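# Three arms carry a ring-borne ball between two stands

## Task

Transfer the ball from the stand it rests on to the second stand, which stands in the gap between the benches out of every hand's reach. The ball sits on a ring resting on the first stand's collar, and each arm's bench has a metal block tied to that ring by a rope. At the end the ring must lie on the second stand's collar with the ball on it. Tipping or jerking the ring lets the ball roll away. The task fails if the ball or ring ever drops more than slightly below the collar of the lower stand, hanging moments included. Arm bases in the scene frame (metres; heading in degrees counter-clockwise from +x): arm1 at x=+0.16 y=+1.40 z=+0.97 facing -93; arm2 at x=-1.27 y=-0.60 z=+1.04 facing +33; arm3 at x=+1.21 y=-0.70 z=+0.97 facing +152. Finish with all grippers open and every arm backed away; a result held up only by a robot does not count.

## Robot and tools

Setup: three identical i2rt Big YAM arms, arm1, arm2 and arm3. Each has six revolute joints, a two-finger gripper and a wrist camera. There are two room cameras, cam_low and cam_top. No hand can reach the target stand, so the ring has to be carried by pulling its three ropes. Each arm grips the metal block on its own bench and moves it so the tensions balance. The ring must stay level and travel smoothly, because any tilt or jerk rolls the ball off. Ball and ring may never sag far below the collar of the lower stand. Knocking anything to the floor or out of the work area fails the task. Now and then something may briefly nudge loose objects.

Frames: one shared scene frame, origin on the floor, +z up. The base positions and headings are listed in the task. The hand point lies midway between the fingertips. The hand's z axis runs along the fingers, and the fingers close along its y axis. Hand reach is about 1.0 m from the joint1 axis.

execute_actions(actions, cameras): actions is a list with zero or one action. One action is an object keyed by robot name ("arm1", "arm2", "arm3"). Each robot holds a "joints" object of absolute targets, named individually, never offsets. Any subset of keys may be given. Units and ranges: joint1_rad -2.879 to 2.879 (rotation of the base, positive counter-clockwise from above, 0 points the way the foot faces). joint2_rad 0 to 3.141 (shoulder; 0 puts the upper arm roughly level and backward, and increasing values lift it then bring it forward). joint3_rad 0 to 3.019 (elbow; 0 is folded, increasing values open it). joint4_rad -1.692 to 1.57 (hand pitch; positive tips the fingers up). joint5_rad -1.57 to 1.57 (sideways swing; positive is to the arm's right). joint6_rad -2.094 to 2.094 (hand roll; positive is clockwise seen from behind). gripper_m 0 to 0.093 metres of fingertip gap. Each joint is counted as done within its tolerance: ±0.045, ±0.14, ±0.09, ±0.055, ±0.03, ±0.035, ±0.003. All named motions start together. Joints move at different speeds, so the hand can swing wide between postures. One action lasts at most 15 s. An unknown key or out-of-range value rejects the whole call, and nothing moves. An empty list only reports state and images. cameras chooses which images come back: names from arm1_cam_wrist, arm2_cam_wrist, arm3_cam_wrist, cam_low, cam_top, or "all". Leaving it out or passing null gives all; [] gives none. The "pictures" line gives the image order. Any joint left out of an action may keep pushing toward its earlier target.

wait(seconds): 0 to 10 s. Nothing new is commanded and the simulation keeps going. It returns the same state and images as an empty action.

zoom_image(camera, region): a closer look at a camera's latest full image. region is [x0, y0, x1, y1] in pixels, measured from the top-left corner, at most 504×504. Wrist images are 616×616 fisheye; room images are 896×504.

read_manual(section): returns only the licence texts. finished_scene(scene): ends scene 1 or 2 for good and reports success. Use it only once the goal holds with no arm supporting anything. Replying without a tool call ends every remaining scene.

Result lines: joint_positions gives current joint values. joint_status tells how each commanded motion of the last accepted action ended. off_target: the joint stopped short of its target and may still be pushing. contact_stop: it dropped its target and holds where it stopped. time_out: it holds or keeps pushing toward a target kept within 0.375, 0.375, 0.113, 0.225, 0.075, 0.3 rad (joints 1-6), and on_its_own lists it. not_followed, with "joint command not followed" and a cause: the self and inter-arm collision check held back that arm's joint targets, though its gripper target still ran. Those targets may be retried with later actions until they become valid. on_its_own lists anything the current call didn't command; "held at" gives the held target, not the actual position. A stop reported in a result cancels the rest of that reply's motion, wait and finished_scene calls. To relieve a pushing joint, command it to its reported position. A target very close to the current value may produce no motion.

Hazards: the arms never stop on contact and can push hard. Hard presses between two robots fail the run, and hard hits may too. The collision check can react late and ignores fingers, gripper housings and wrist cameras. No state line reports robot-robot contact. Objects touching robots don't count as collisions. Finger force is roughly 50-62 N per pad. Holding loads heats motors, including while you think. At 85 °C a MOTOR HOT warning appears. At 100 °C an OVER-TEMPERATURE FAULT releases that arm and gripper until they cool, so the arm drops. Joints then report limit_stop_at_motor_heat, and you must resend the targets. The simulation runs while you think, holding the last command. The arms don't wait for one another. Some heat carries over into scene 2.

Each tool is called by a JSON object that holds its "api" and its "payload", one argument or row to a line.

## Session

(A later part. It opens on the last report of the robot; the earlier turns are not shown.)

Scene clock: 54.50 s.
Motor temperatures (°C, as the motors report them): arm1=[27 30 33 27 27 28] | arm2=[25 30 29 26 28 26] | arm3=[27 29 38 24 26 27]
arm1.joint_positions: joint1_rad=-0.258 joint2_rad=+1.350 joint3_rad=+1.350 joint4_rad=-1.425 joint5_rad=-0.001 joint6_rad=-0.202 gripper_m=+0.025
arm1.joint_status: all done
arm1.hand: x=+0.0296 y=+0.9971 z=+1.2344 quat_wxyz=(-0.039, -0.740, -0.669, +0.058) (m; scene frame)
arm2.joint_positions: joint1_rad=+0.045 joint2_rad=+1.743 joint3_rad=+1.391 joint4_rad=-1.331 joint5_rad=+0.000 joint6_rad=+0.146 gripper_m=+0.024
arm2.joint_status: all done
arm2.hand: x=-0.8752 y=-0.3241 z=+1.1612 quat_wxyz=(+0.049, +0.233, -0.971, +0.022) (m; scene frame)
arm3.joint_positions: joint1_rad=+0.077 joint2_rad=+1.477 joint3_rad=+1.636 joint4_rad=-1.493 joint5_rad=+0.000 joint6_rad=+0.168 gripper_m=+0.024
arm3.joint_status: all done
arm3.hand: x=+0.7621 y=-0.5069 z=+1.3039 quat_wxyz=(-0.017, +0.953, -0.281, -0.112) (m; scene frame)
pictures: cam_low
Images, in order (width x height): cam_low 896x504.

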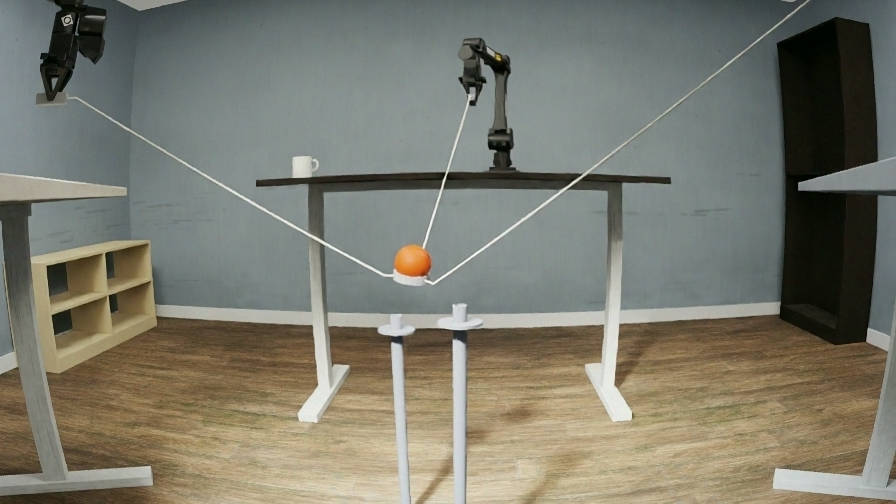

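{"api": "wait", "payload": {
  "seconds": 4
}}

{"api": "execute_actions", "payload": {
  "actions": [
    {"arm1":{"joints":{"joint1_rad":-0.318,"joint2_rad":1.307,"joint3_rad":1.299,"joint6_rad":-0.264}},"arm2":{"joints":{"joint1_rad":0.098,"joint3_rad":1.34,"joint4_rad":-1.265,"joint6_rad":0.215}},"arm3":{"joints":{"joint1_rad":0.047,"joint2_rad":1.537,"joint3_rad":1.725,"joint6_rad":0.125}}}
  ],
  "cameras": []
}}

{"api": "wait", "payload": {
  "seconds": 5
}}

Scene clock: 62.87 s.
Motor temperatures (°C, as the motors report them): arm1=[27 30 33 27 27 28] | arm2=[25 30 29 26 28 26] | arm3=[27 29 39 24 26 27]
arm1.joint_positions: joint1_rad=-0.258 joint2_rad=+1.350 joint3_rad=+1.350 joint4_rad=-1.425 joint5_rad=-0.001 joint6_rad=-0.203 gripper_m=+0.025
arm1.joint_status: all done
arm1.hand: x=+0.0296 y=+0.9971 z=+1.2344 quat_wxyz=(-0.039, -0.740, -0.669, +0.058) (m; scene frame)
arm2.joint_positions: joint1_rad=+0.045 joint2_rad=+1.743 joint3_rad=+1.391 joint4_rad=-1.331 joint5_rad=+0.000 joint6_rad=+0.147 gripper_m=+0.024
arm2.joint_status: all done
arm2.hand: x=-0.8752 y=-0.3241 z=+1.1612 quat_wxyz=(+0.049, +0.233, -0.971, +0.022) (m; scene frame)
arm3.joint_positions: joint1_rad=+0.077 joint2_rad=+1.477 joint3_rad=+1.636 joint4_rad=-1.493 joint5_rad=+0.000 joint6_rad=+0.168 gripper_m=+0.024
arm3.joint_status: all done
arm3.hand: x=+0.7621 y=-0.5069 z=+1.3039 quat_wxyz=(-0.017, +0.953, -0.281, -0.112) (m; scene frame)
wait: 4.00 s; at rest from the start
pictures: arm1_cam_wrist, arm2_cam_wrist, arm3_cam_wrist, cam_low, cam_top
Images, in order (width x height): arm1_cam_wrist 616x616, arm2_cam_wrist 616x616, arm3_cam_wrist 616x616, cam_low 896x504, cam_top 896x504.

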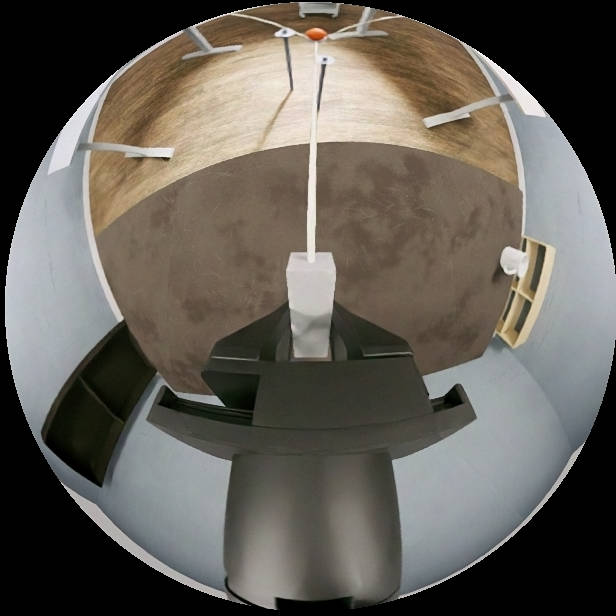

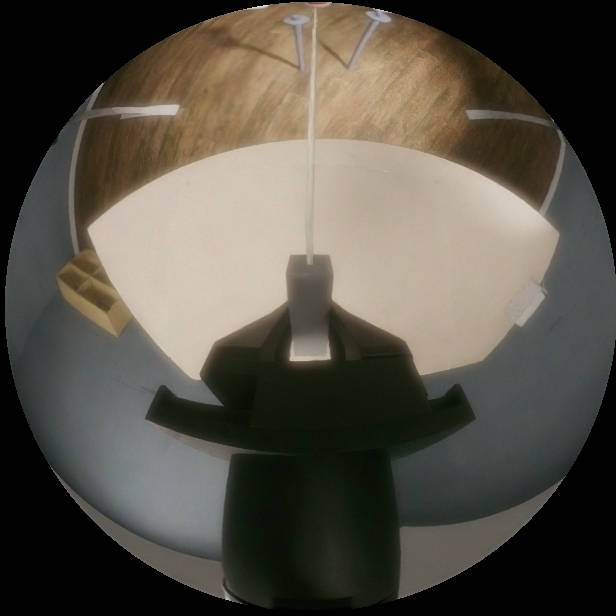

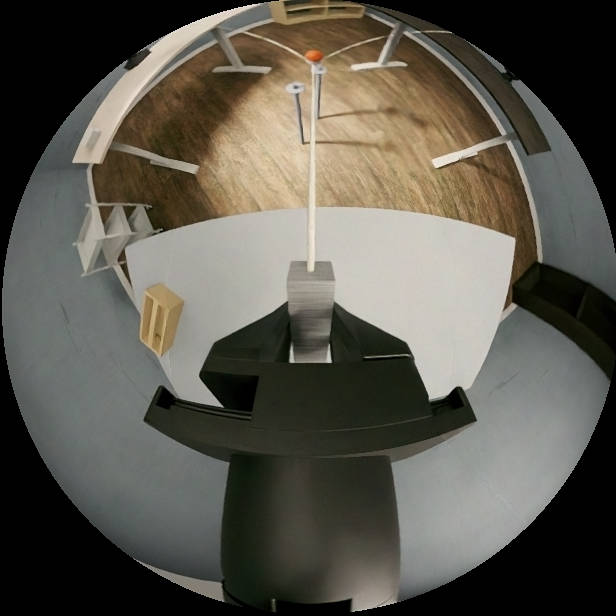

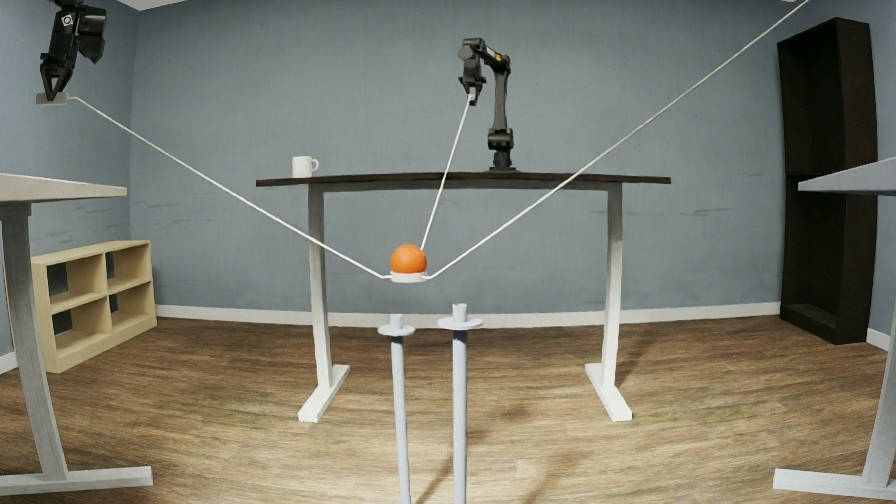

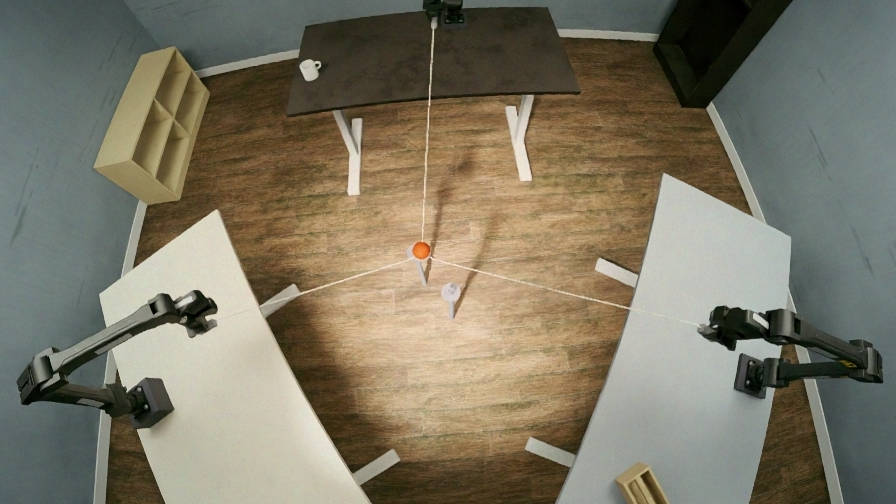

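Scene clock: 63.70 s.
Motor temperatures (°C, as the motors report them): arm1=[27 30 33 27 27 28] | arm2=[25 30 29 26 28 26] | arm3=[27 29 39 24 26 27]
arm1.joint_positions: joint1_rad=-0.311 joint2_rad=+1.330 joint3_rad=+1.300 joint4_rad=-1.425 joint5_rad=-0.001 joint6_rad=-0.254 gripper_m=+0.025
arm1.joint_status: all done
arm1.hand: x=+0.0138 y=+1.0187 z=+1.2214 quat_wxyz=(-0.029, -0.741, -0.669, +0.047) (m; scene frame)
arm2.joint_positions: joint1_rad=+0.100 joint2_rad=+1.743 joint3_rad=+1.350 joint4_rad=-1.267 joint5_rad=+0.000 joint6_rad=+0.199 gripper_m=+0.024
arm2.joint_status: all done
arm2.hand: x=-0.8909 y=-0.3029 z=+1.1461 quat_wxyz=(+0.037, +0.234, -0.971, +0.020) (m; scene frame)
arm3.joint_positions: joint1_rad=+0.047 joint2_rad=+1.546 joint3_rad=+1.679 joint4_rad=-1.493 joint5_rad=+0.000 joint6_rad=+0.140 gripper_m=+0.024
arm3.joint_status: all done
arm3.hand: x=+0.7488 y=-0.4845 z=+1.2897 quat_wxyz=(-0.019, +0.954, -0.282, -0.099) (m; scene frame)
pictures: none
No camera images: the call's "cameras" was empty. Leave "cameras" out to get every camera's image.

Scene clock: 68.70 s.
Motor temperatures (°C, as the motors report them): arm1=[27 30 33 27 27 28] | arm2=[25 31 29 26 28 26] | arm3=[27 29 39 24 26 27]
arm1.joint_positions: joint1_rad=-0.311 joint2_rad=+1.330 joint3_rad=+1.300 joint4_rad=-1.425 joint5_rad=-0.001 joint6_rad=-0.254 gripper_m=+0.025
arm1.joint_status: all done
arm1.hand: x=+0.0138 y=+1.0187 z=+1.2214 quat_wxyz=(-0.029, -0.741, -0.669, +0.047) (m; scene frame)
arm2.joint_positions: joint1_rad=+0.100 joint2_rad=+1.743 joint3_rad=+1.350 joint4_rad=-1.267 joint5_rad=+0.000 joint6_rad=+0.200 gripper_m=+0.024
arm2.joint_status: all done
arm2.hand: x=-0.8909 y=-0.3029 z=+1.1461 quat_wxyz=(+0.037, +0.234, -0.971, +0.020) (m; scene frame)
arm3.joint_positions: joint1_rad=+0.047 joint2_rad=+1.546 joint3_rad=+1.679 joint4_rad=-1.493 joint5_rad=+0.000 joint6_rad=+0.140 gripper_m=+0.024
arm3.joint_status: all done
arm3.hand: x=+0.7488 y=-0.4845 z=+1.2897 quat_wxyz=(-0.019, +0.954, -0.282, -0.099) (m; scene frame)
wait: 5.00 s; at rest by 0.27 s
pictures: arm1_cam_wrist, arm2_cam_wrist, arm3_cam_wrist, cam_low, cam_top
Images, in order (width x height): arm1_cam_wrist 616x616, arm2_cam_wrist 616x616, arm3_cam_wrist 616x616, cam_low 896x504, cam_top 896x504.

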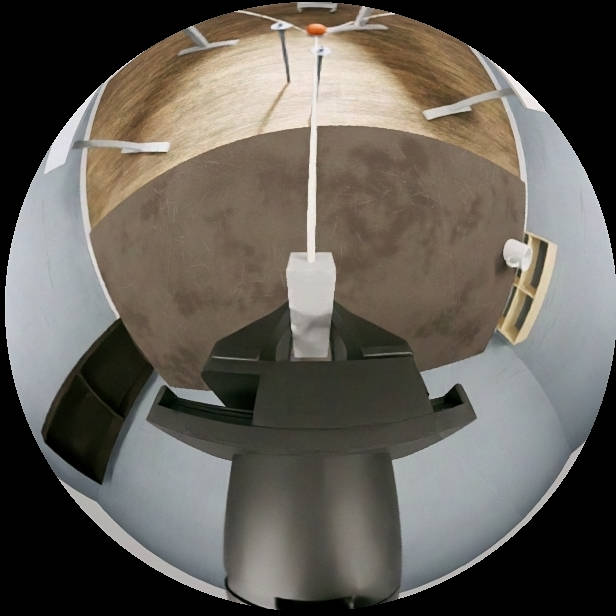

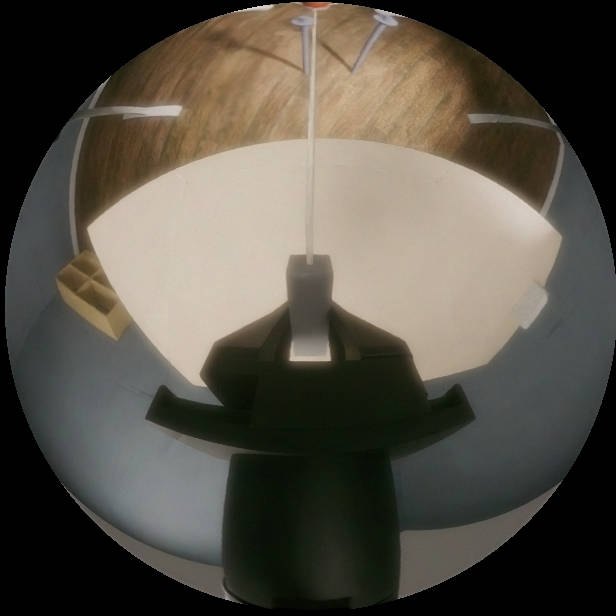

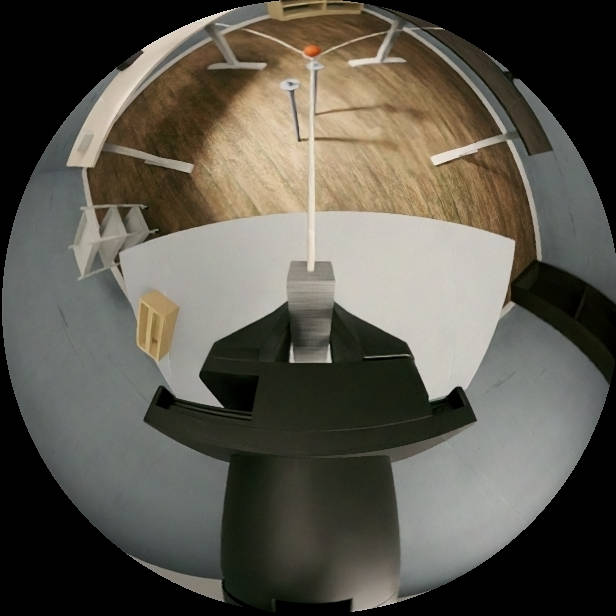

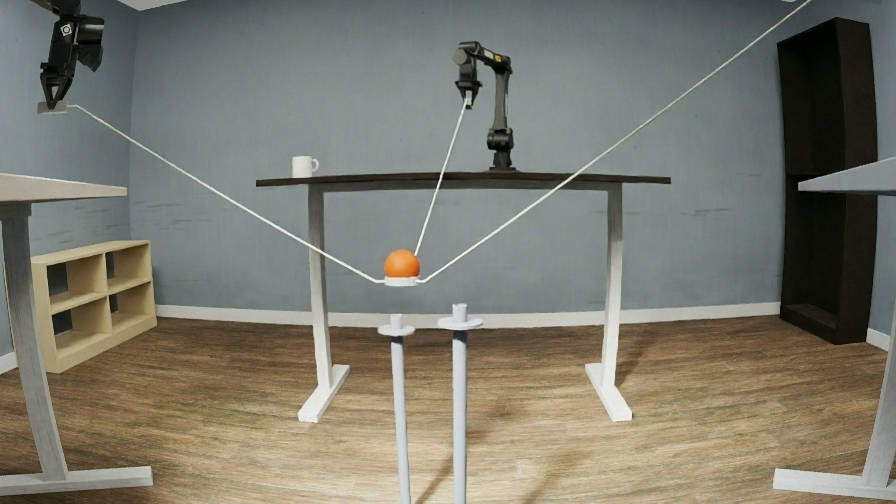

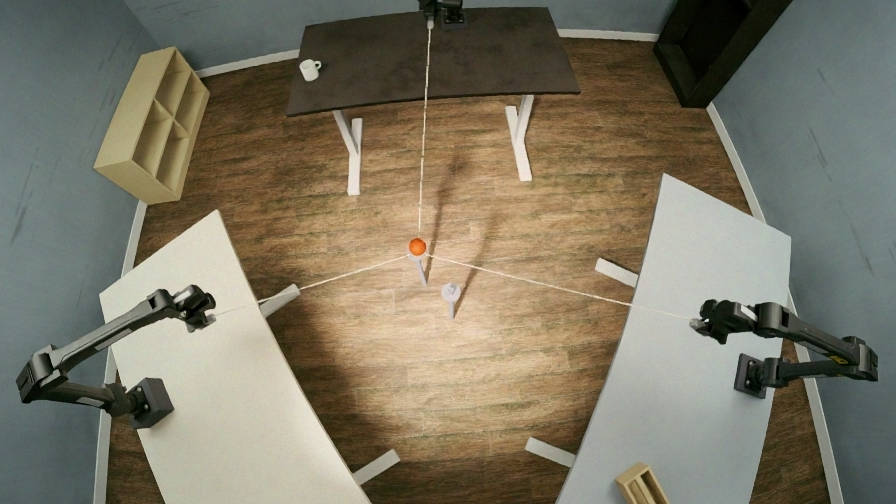

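{"api": "execute_actions", "payload": {
  "actions": [
    {"arm1":{"joints":{"joint1_rad":-0.371,"joint2_rad":1.28,"joint3_rad":1.25,"joint6_rad":-0.316}},"arm2":{"joints":{"joint1_rad":0.16,"joint3_rad":1.30,"joint4_rad":-1.20,"joint6_rad":0.269}},"arm3":{"joints":{"joint1_rad":0.012,"joint2_rad":1.611,"joint3_rad":1.77,"joint6_rad":0.10}}}
  ],
  "cameras": []
}}

{"api": "wait", "payload": {
  "seconds": 4
}}

{"api": "zoom_image", "payload": {
  "camera": "cam_low",
  "region": [310,220,530,370]
}}

{"api": "zoom_image", "payload": {
  "camera": "cam_top",
  "region": [360,200,500,320]
}}

{"api": "zoom_image", "payload": {
  "camera": "arm2_cam_wrist",
  "region": [240,0,400,120]
}}

{"api": "zoom_image", "payload": {
  "camera": "arm3_cam_wrist",
  "region": [240,0,400,120]
}}

Scene clock: 74.13 s.
Motor temperatures (°C, as the motors report them): arm1=[27 30 33 27 27 28] | arm2=[25 31 29 26 28 26] | arm3=[27 29 39 24 26 27]
arm1.joint_positions: joint1_rad=-0.363 joint2_rad=+1.303 joint3_rad=+1.252 joint4_rad=-1.424 joint5_rad=-0.001 joint6_rad=-0.306 gripper_m=+0.025
arm1.joint_status: all done
arm1.hand: x=+0.0002 y=+1.0413 z=+1.2119 quat_wxyz=(-0.021, -0.742, -0.669, +0.039) (m; scene frame)
arm2.joint_positions: joint1_rad=+0.163 joint2_rad=+1.743 joint3_rad=+1.311 joint4_rad=-1.202 joint5_rad=+0.001 joint6_rad=+0.253 gripper_m=+0.024
arm2.joint_status: all done
arm2.hand: x=-0.9102 y=-0.2798 z=+1.1316 quat_wxyz=(+0.025, +0.238, -0.971, +0.016) (m; scene frame)
arm3.joint_positions: joint1_rad=+0.010 joint2_rad=+1.619 joint3_rad=+1.725 joint4_rad=-1.493 joint5_rad=+0.000 joint6_rad=+0.115 gripper_m=+0.024
arm3.joint_status: all done
arm3.hand: x=+0.7373 y=-0.4575 z=+1.2724 quat_wxyz=(-0.019, +0.954, -0.288, -0.085) (m; scene frame)
pictures: none
No camera images: the call's "cameras" was empty. Leave "cameras" out to get every camera's image.

Scene clock: 78.13 s.
Motor temperatures (°C, as the motors report them): arm1=[27 30 33 27 27 28] | arm2=[25 31 29 26 28 26] | arm3=[27 29 39 24 26 27]
arm1.joint_positions: joint1_rad=-0.363 joint2_rad=+1.303 joint3_rad=+1.252 joint4_rad=-1.424 joint5_rad=-0.001 joint6_rad=-0.307 gripper_m=+0.025
arm1.joint_status: all done
arm1.hand: x=+0.0002 y=+1.0413 z=+1.2119 quat_wxyz=(-0.021, -0.741, -0.670, +0.039) (m; scene frame)
arm2.joint_positions: joint1_rad=+0.163 joint2_rad=+1.743 joint3_rad=+1.311 joint4_rad=-1.202 joint5_rad=+0.001 joint6_rad=+0.254 gripper_m=+0.024
arm2.joint_status: all done
arm2.hand: x=-0.9102 y=-0.2798 z=+1.1316 quat_wxyz=(+0.025, +0.238, -0.971, +0.016) (m; scene frame)
arm3.joint_positions: joint1_rad=+0.010 joint2_rad=+1.619 joint3_rad=+1.725 joint4_rad=-1.493 joint5_rad=+0.000 joint6_rad=+0.115 gripper_m=+0.024
arm3.joint_status: all done
arm3.hand: x=+0.7373 y=-0.4575 z=+1.2724 quat_wxyz=(-0.019, +0.954, -0.288, -0.085) (m; scene frame)
wait: 4.00 s; at rest by 0.27 s
pictures: arm1_cam_wrist, arm2_cam_wrist, arm3_cam_wrist, cam_low, cam_top
Images, in order (width x height): arm1_cam_wrist 616x616, arm2_cam_wrist 616x616, arm3_cam_wrist 616x616, cam_low 896x504, cam_top 896x504.

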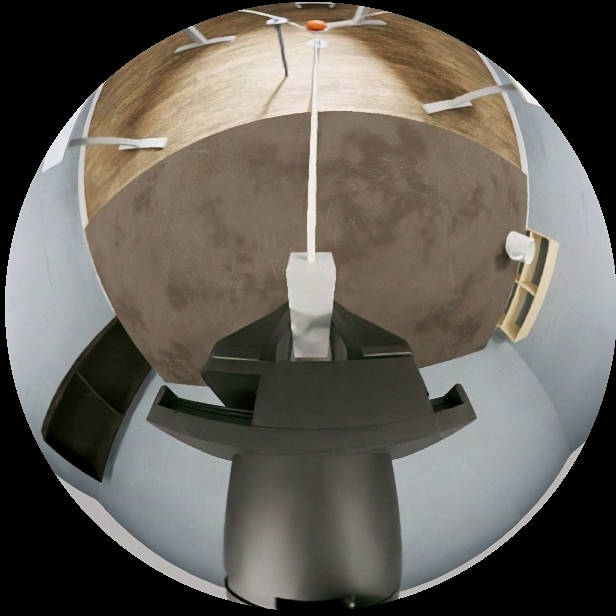

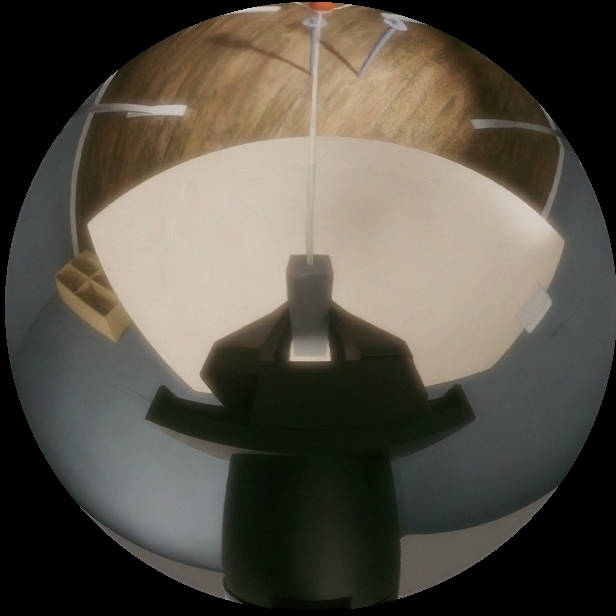

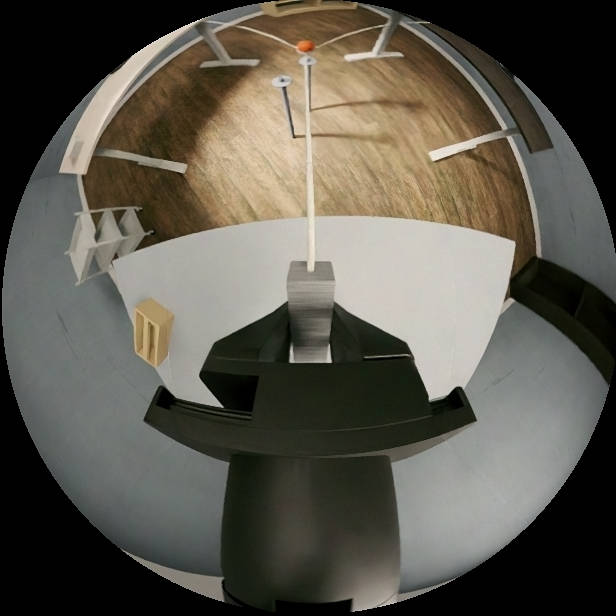

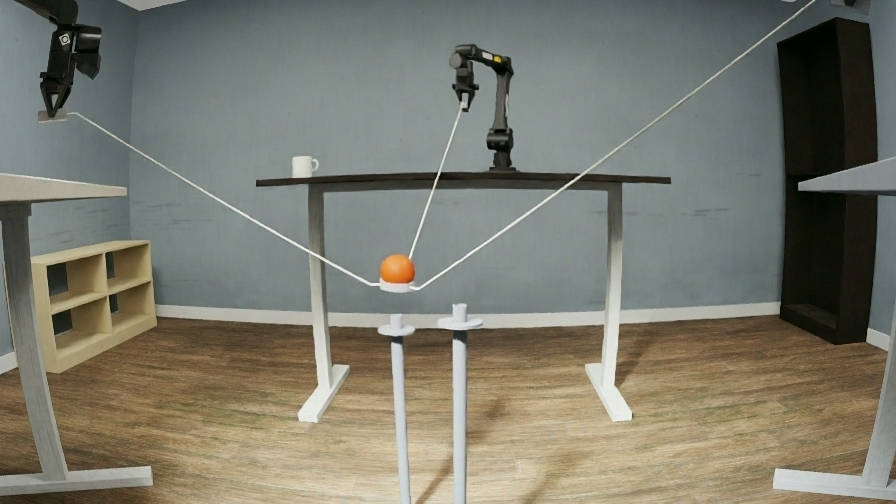

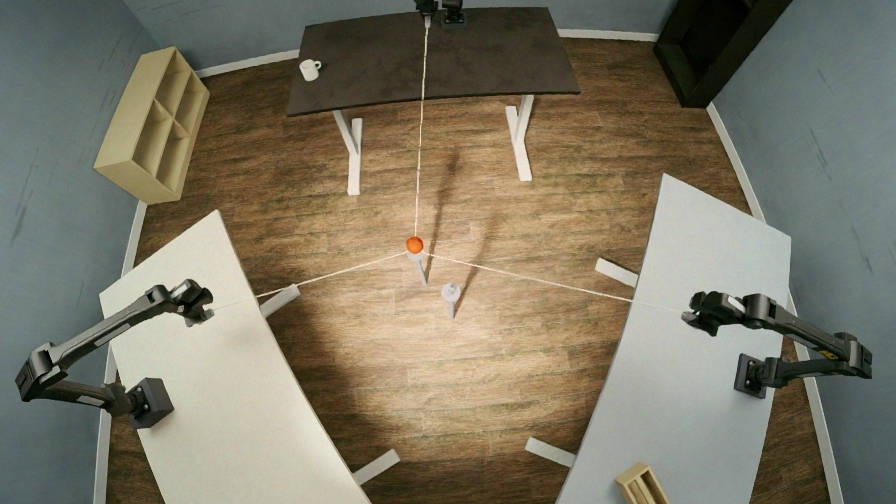

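Region (310, 220, 530, 370) of cam_low's 896x504 image, scaled by 2.291, with more detail than that image has; it fills the top 344 rows of this view, and the rest is white.

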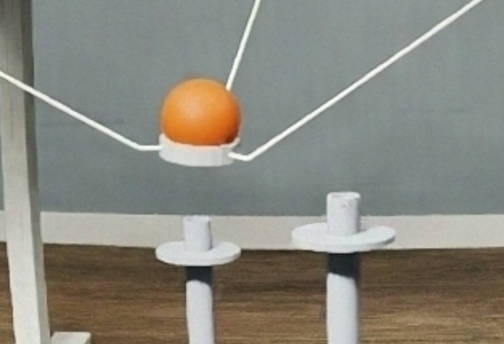

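Region (360, 200, 500, 320) of cam_top's 896x504 image, scaled by 3.600, with more detail than that image has; it fills the top 432 rows of this view, and the rest is white.

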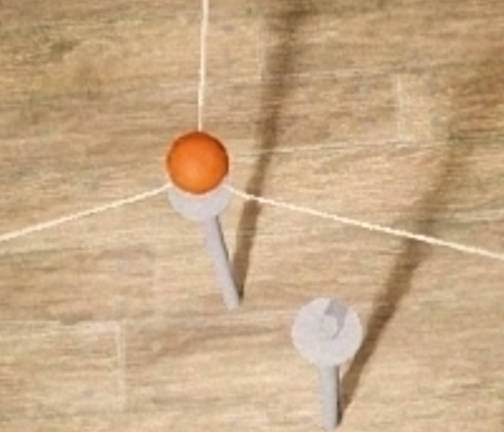

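Region (240, 0, 400, 120) of arm2_cam_wrist's 616x616 image, scaled by 3.150, with more detail than that image has; it fills the top 378 rows of this view, and the rest is white.

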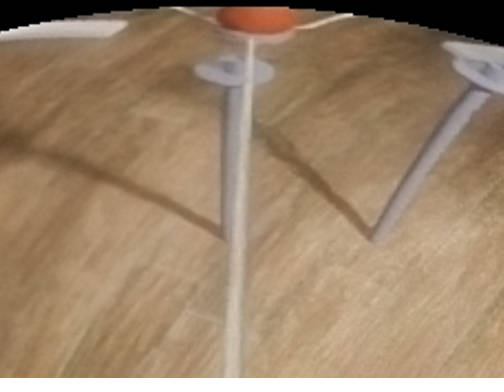

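Region (240, 0, 400, 120) of arm3_cam_wrist's 616x616 image, scaled by 3.150, with more detail than that image has; it fills the top 378 rows of this view, and the rest is white.

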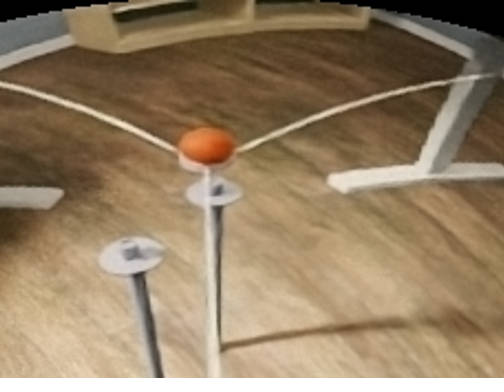

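{"api": "execute_actions", "payload": {
  "actions": [
    {"arm2":{"joints":{"joint2_rad":1.79}},"arm3":{"joints":{"joint2_rad":1.648}}}
  ],
  "cameras": []
}}

{"api": "wait", "payload": {
  "seconds": 4
}}

{"api": "zoom_image", "payload": {
  "camera": "cam_low",
  "region": [310,220,530,370]
}}

{"api": "zoom_image", "payload": {
  "camera": "arm2_cam_wrist",
  "region": [240,0,400,120]
}}

{"api": "zoom_image", "payload": {
  "camera": "arm3_cam_wrist",
  "region": [240,0,400,120]
}}

Scene clock: 80.60 s.
Motor temperatures (°C, as the motors report them): arm1=[27 30 33 27 27 28] | arm2=[25 31 29 26 28 26] | arm3=[27 29 39 24 26 27]
arm1.joint_positions: joint1_rad=-0.363 joint2_rad=+1.303 joint3_rad=+1.252 joint4_rad=-1.424 joint5_rad=-0.001 joint6_rad=-0.307 gripper_m=+0.025
arm1.joint_status: not commanded
arm1.hand: x=+0.0002 y=+1.0413 z=+1.2119 quat_wxyz=(-0.021, -0.741, -0.670, +0.039) (m; scene frame)
arm2.joint_positions: joint1_rad=+0.163 joint2_rad=+1.792 joint3_rad=+1.311 joint4_rad=-1.201 joint5_rad=+0.001 joint6_rad=+0.254 gripper_m=+0.024
arm2.joint_status: all done
arm2.hand: x=-0.9120 y=-0.2816 z=+1.1090 quat_wxyz=(+0.046, +0.238, -0.970, +0.028) (m; scene frame)
arm3.joint_positions: joint1_rad=+0.010 joint2_rad=+1.648 joint3_rad=+1.725 joint4_rad=-1.493 joint5_rad=+0.000 joint6_rad=+0.115 gripper_m=+0.024
arm3.joint_status: all done
arm3.hand: x=+0.7333 y=-0.4553 z=+1.2577 quat_wxyz=(-0.017, +0.955, -0.289, -0.071) (m; scene frame)
pictures: none
No camera images: the call's "cameras" was empty. Leave "cameras" out to get every camera's image.

Scene clock: 84.60 s.
Motor temperatures (°C, as the motors report them): arm1=[27 30 33 27 27 28] | arm2=[25 31 29 26 28 26] | arm3=[27 29 39 24 26 27]
arm1.joint_positions: joint1_rad=-0.363 joint2_rad=+1.303 joint3_rad=+1.252 joint4_rad=-1.424 joint5_rad=-0.001 joint6_rad=-0.307 gripper_m=+0.025
arm1.joint_status: not commanded
arm1.hand: x=+0.0002 y=+1.0413 z=+1.2119 quat_wxyz=(-0.021, -0.741, -0.670, +0.039) (m; scene frame)
arm2.joint_positions: joint1_rad=+0.163 joint2_rad=+1.792 joint3_rad=+1.311 joint4_rad=-1.201 joint5_rad=+0.001 joint6_rad=+0.254 gripper_m=+0.024
arm2.joint_status: all done
arm2.hand: x=-0.9120 y=-0.2816 z=+1.1090 quat_wxyz=(+0.046, +0.238, -0.970, +0.028) (m; scene frame)
arm3.joint_positions: joint1_rad=+0.010 joint2_rad=+1.648 joint3_rad=+1.725 joint4_rad=-1.493 joint5_rad=+0.000 joint6_rad=+0.115 gripper_m=+0.024
arm3.joint_status: all done
arm3.hand: x=+0.7333 y=-0.4553 z=+1.2577 quat_wxyz=(-0.017, +0.955, -0.289, -0.071) (m; scene frame)
wait: 4.00 s; at rest by 0.27 s
pictures: arm1_cam_wrist, arm2_cam_wrist, arm3_cam_wrist, cam_low, cam_top
Images, in order (width x height): arm1_cam_wrist 616x616, arm2_cam_wrist 616x616, arm3_cam_wrist 616x616, cam_low 896x504, cam_top 896x504.

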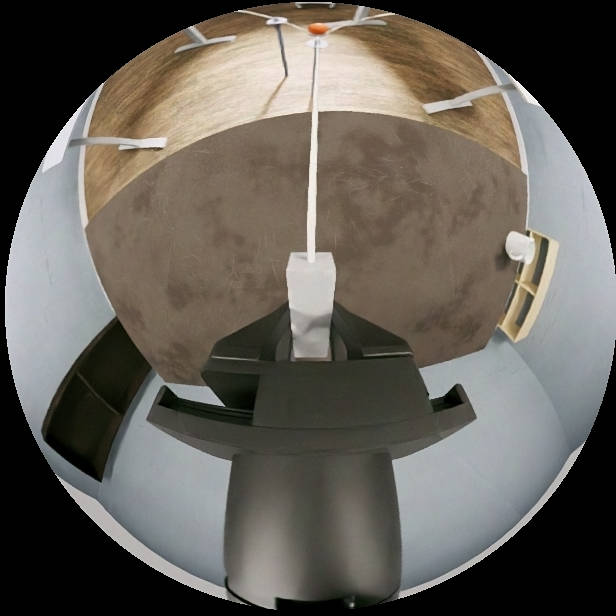

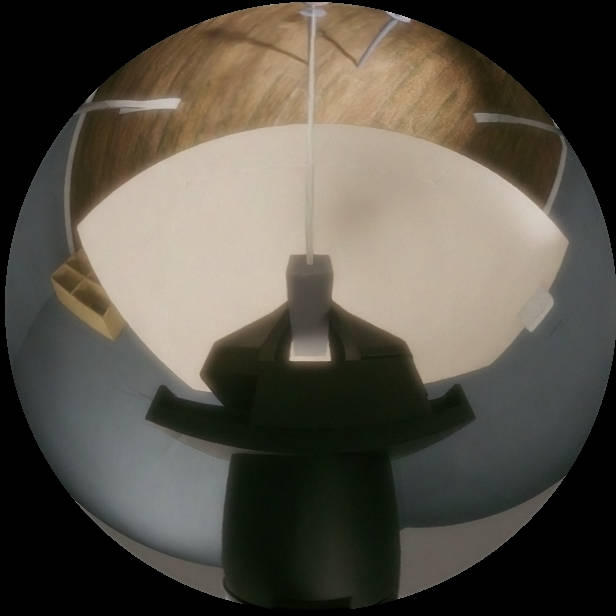

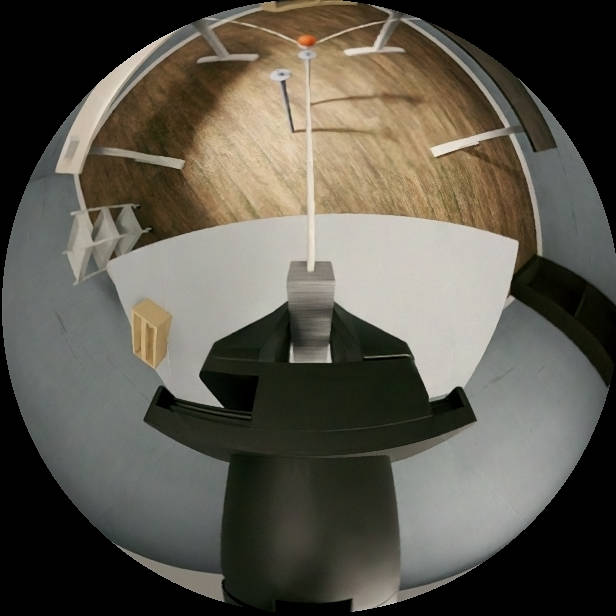

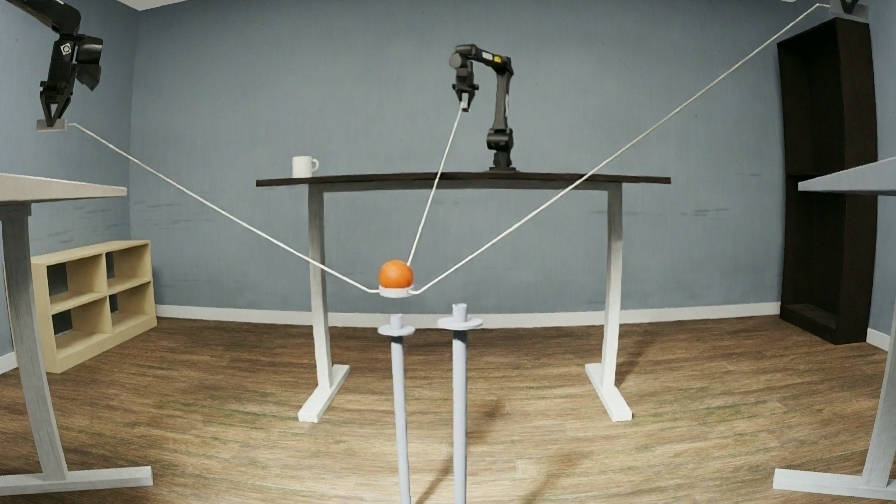

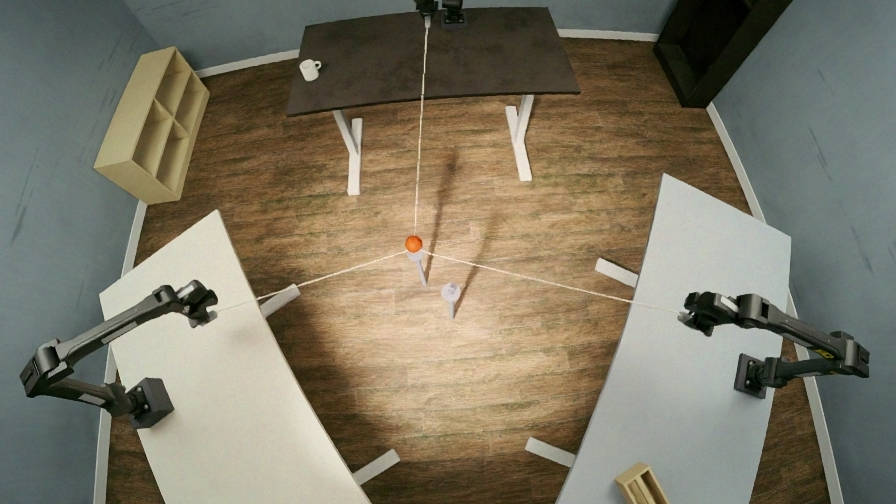

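Region (310, 220, 530, 370) of cam_low's 896x504 image, scaled by 2.291, with more detail than that image has; it fills the top 344 rows of this view, and the rest is white.

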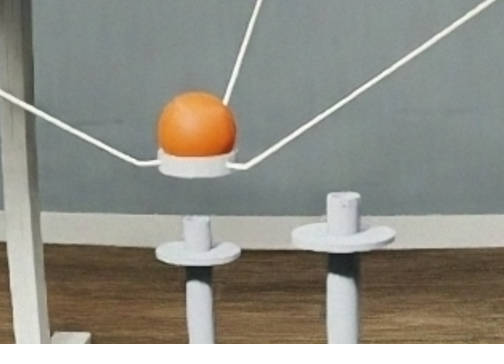

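Region (240, 0, 400, 120) of arm2_cam_wrist's 616x616 image, scaled by 3.150, with more detail than that image has; it fills the top 378 rows of this view, and the rest is white.

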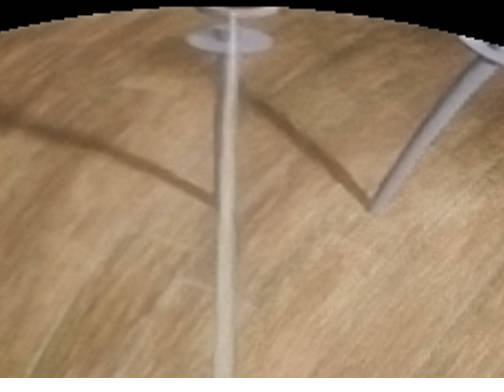

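Region (240, 0, 400, 120) of arm3_cam_wrist's 616x616 image, scaled by 3.150, with more detail than that image has; it fills the top 378 rows of this view, and the rest is white.

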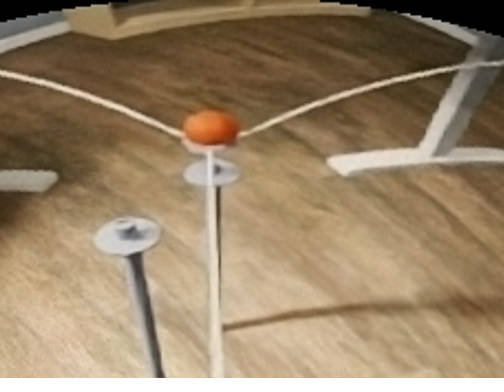

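{"api": "execute_actions", "payload": {
  "actions": [
    {"arm1":{"joints":{"joint2_rad":1.34}},"arm2":{"joints":{"joint2_rad":1.84,"joint4_rad":-1.17}},"arm3":{"joints":{"joint2_rad":1.684}}}
  ],
  "cameras": []
}}

{"api": "wait", "payload": {
  "seconds": 4
}}

{"api": "zoom_image", "payload": {
  "camera": "cam_low",
  "region": [310,220,530,370]
}}

{"api": "zoom_image", "payload": {
  "camera": "arm2_cam_wrist",
  "region": [240,0,400,120]
}}

{"api": "zoom_image", "payload": {
  "camera": "arm3_cam_wrist",
  "region": [240,0,400,120]
}}

Scene clock: 87.83 s.
Motor temperatures (°C, as the motors report them): arm1=[27 30 33 27 27 28] | arm2=[25 31 29 26 28 26] | arm3=[27 29 40 24 26 27]
arm1.joint_positions: joint1_rad=-0.363 joint2_rad=+1.347 joint3_rad=+1.252 joint4_rad=-1.424 joint5_rad=-0.001 joint6_rad=-0.307 gripper_m=+0.025
arm1.joint_status: all done
arm1.hand: x=-0.0016 y=+1.0369 z=+1.1954 quat_wxyz=(-0.012, -0.742, -0.670, +0.019) (m; scene frame)
arm2.joint_positions: joint1_rad=+0.163 joint2_rad=+1.840 joint3_rad=+1.311 joint4_rad=-1.171 joint5_rad=+0.001 joint6_rad=+0.254 gripper_m=+0.024
arm2.joint_status: all done
arm2.hand: x=-0.9092 y=-0.2792 z=+1.0856 quat_wxyz=(+0.054, +0.238, -0.969, +0.032) (m; scene frame)
arm3.joint_positions: joint1_rad=+0.010 joint2_rad=+1.686 joint3_rad=+1.725 joint4_rad=-1.493 joint5_rad=+0.000 joint6_rad=+0.115 gripper_m=+0.024
arm3.joint_status: all done
arm3.hand: x=+0.7284 y=-0.4526 z=+1.2378 quat_wxyz=(-0.014, +0.956, -0.289, -0.053) (m; scene frame)
pictures: none
No camera images: the call's "cameras" was empty. Leave "cameras" out to get every camera's image.

Scene clock: 91.83 s.
Motor temperatures (°C, as the motors report them): arm1=[27 30 33 27 27 28] | arm2=[25 31 29 26 28 26] | arm3=[27 29 40 24 26 27]
arm1.joint_positions: joint1_rad=-0.363 joint2_rad=+1.347 joint3_rad=+1.252 joint4_rad=-1.424 joint5_rad=-0.001 joint6_rad=-0.307 gripper_m=+0.025
arm1.joint_status: all done
arm1.hand: x=-0.0016 y=+1.0369 z=+1.1954 quat_wxyz=(-0.012, -0.742, -0.670, +0.019) (m; scene frame)
arm2.joint_positions: joint1_rad=+0.163 joint2_rad=+1.840 joint3_rad=+1.311 joint4_rad=-1.171 joint5_rad=+0.001 joint6_rad=+0.254 gripper_m=+0.024
arm2.joint_status: all done
arm2.hand: x=-0.9092 y=-0.2792 z=+1.0856 quat_wxyz=(+0.054, +0.238, -0.969, +0.032) (m; scene frame)
arm3.joint_positions: joint1_rad=+0.010 joint2_rad=+1.686 joint3_rad=+1.725 joint4_rad=-1.493 joint5_rad=+0.000 joint6_rad=+0.115 gripper_m=+0.024
arm3.joint_status: all done
arm3.hand: x=+0.7284 y=-0.4526 z=+1.2378 quat_wxyz=(-0.014, +0.956, -0.289, -0.053) (m; scene frame)
wait: 4.00 s; at rest by 0.27 s
pictures: arm1_cam_wrist, arm2_cam_wrist, arm3_cam_wrist, cam_low, cam_top
Images, in order (width x height): arm1_cam_wrist 616x616, arm2_cam_wrist 616x616, arm3_cam_wrist 616x616, cam_low 896x504, cam_top 896x504.

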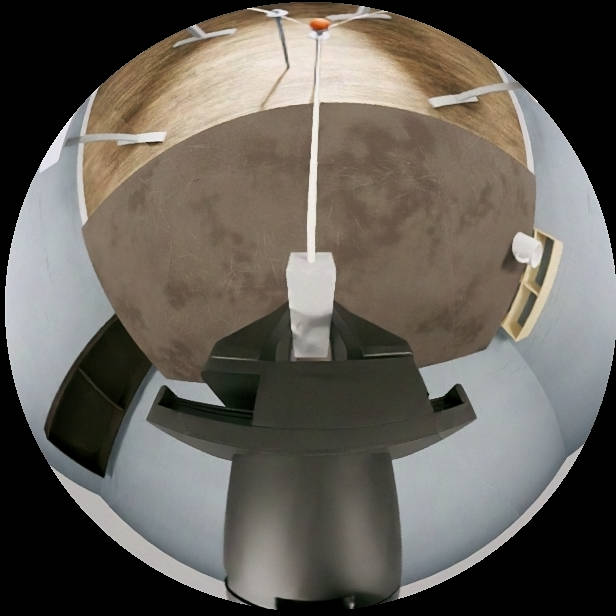

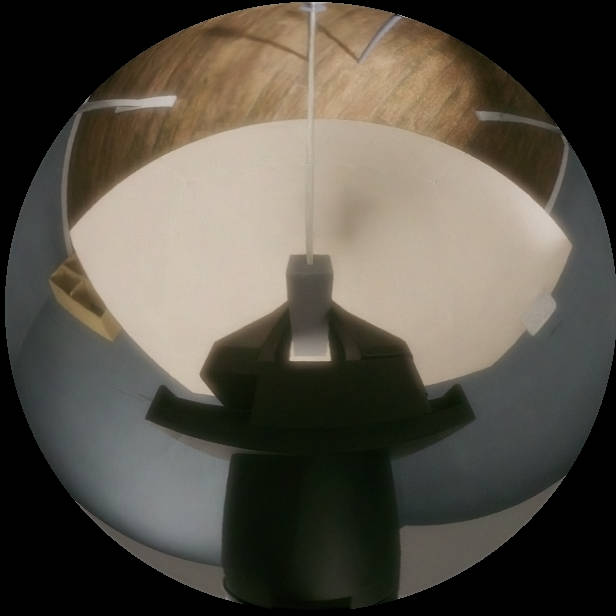

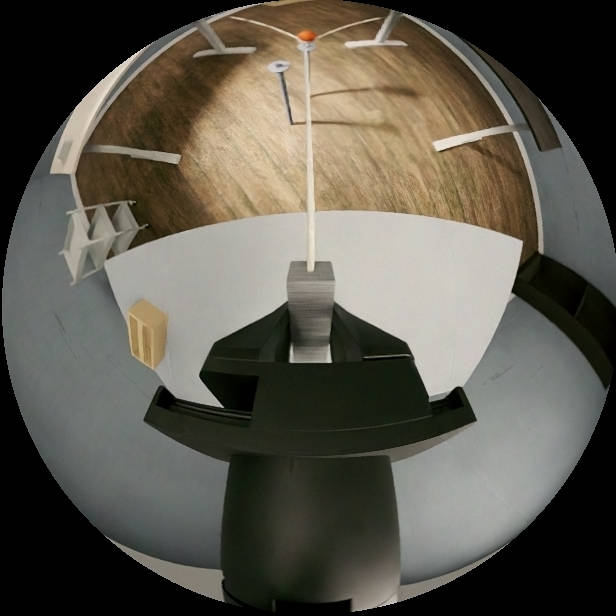

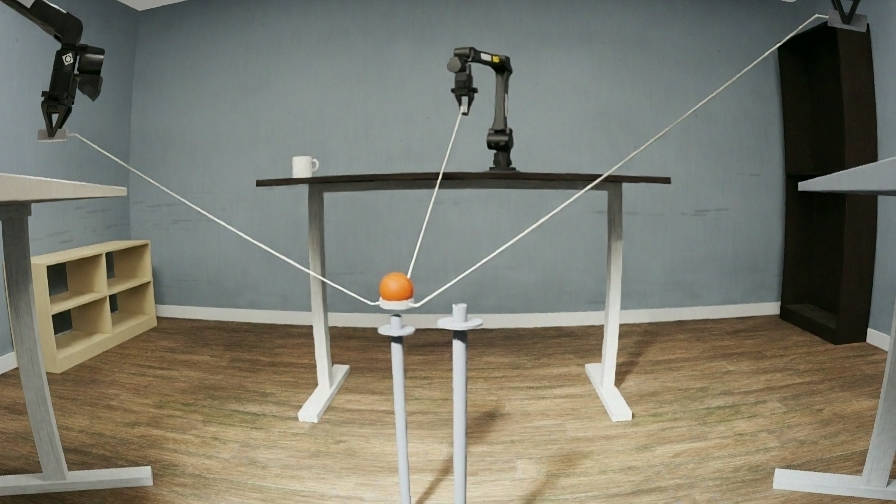

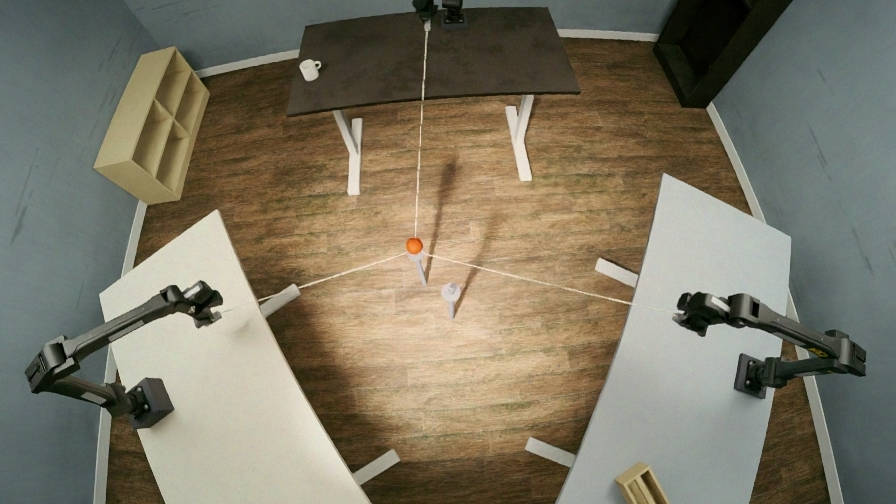

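Region (310, 220, 530, 370) of cam_low's 896x504 image, scaled by 2.291, with more detail than that image has; it fills the top 344 rows of this view, and the rest is white.

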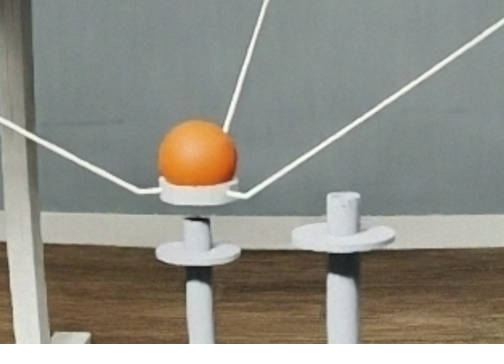

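Region (240, 0, 400, 120) of arm2_cam_wrist's 616x616 image, scaled by 3.150, with more detail than that image has; it fills the top 378 rows of this view, and the rest is white.

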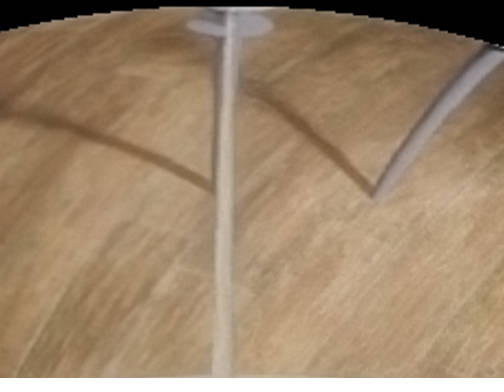

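Region (240, 0, 400, 120) of arm3_cam_wrist's 616x616 image, scaled by 3.150, with more detail than that image has; it fills the top 378 rows of this view, and the rest is white.

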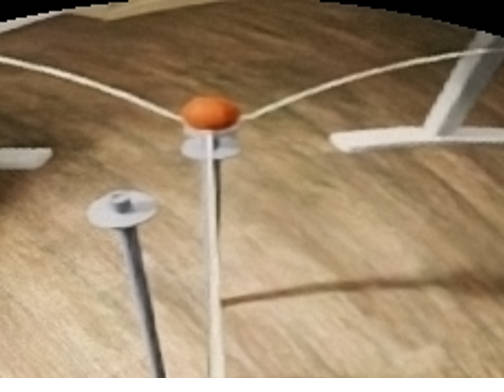

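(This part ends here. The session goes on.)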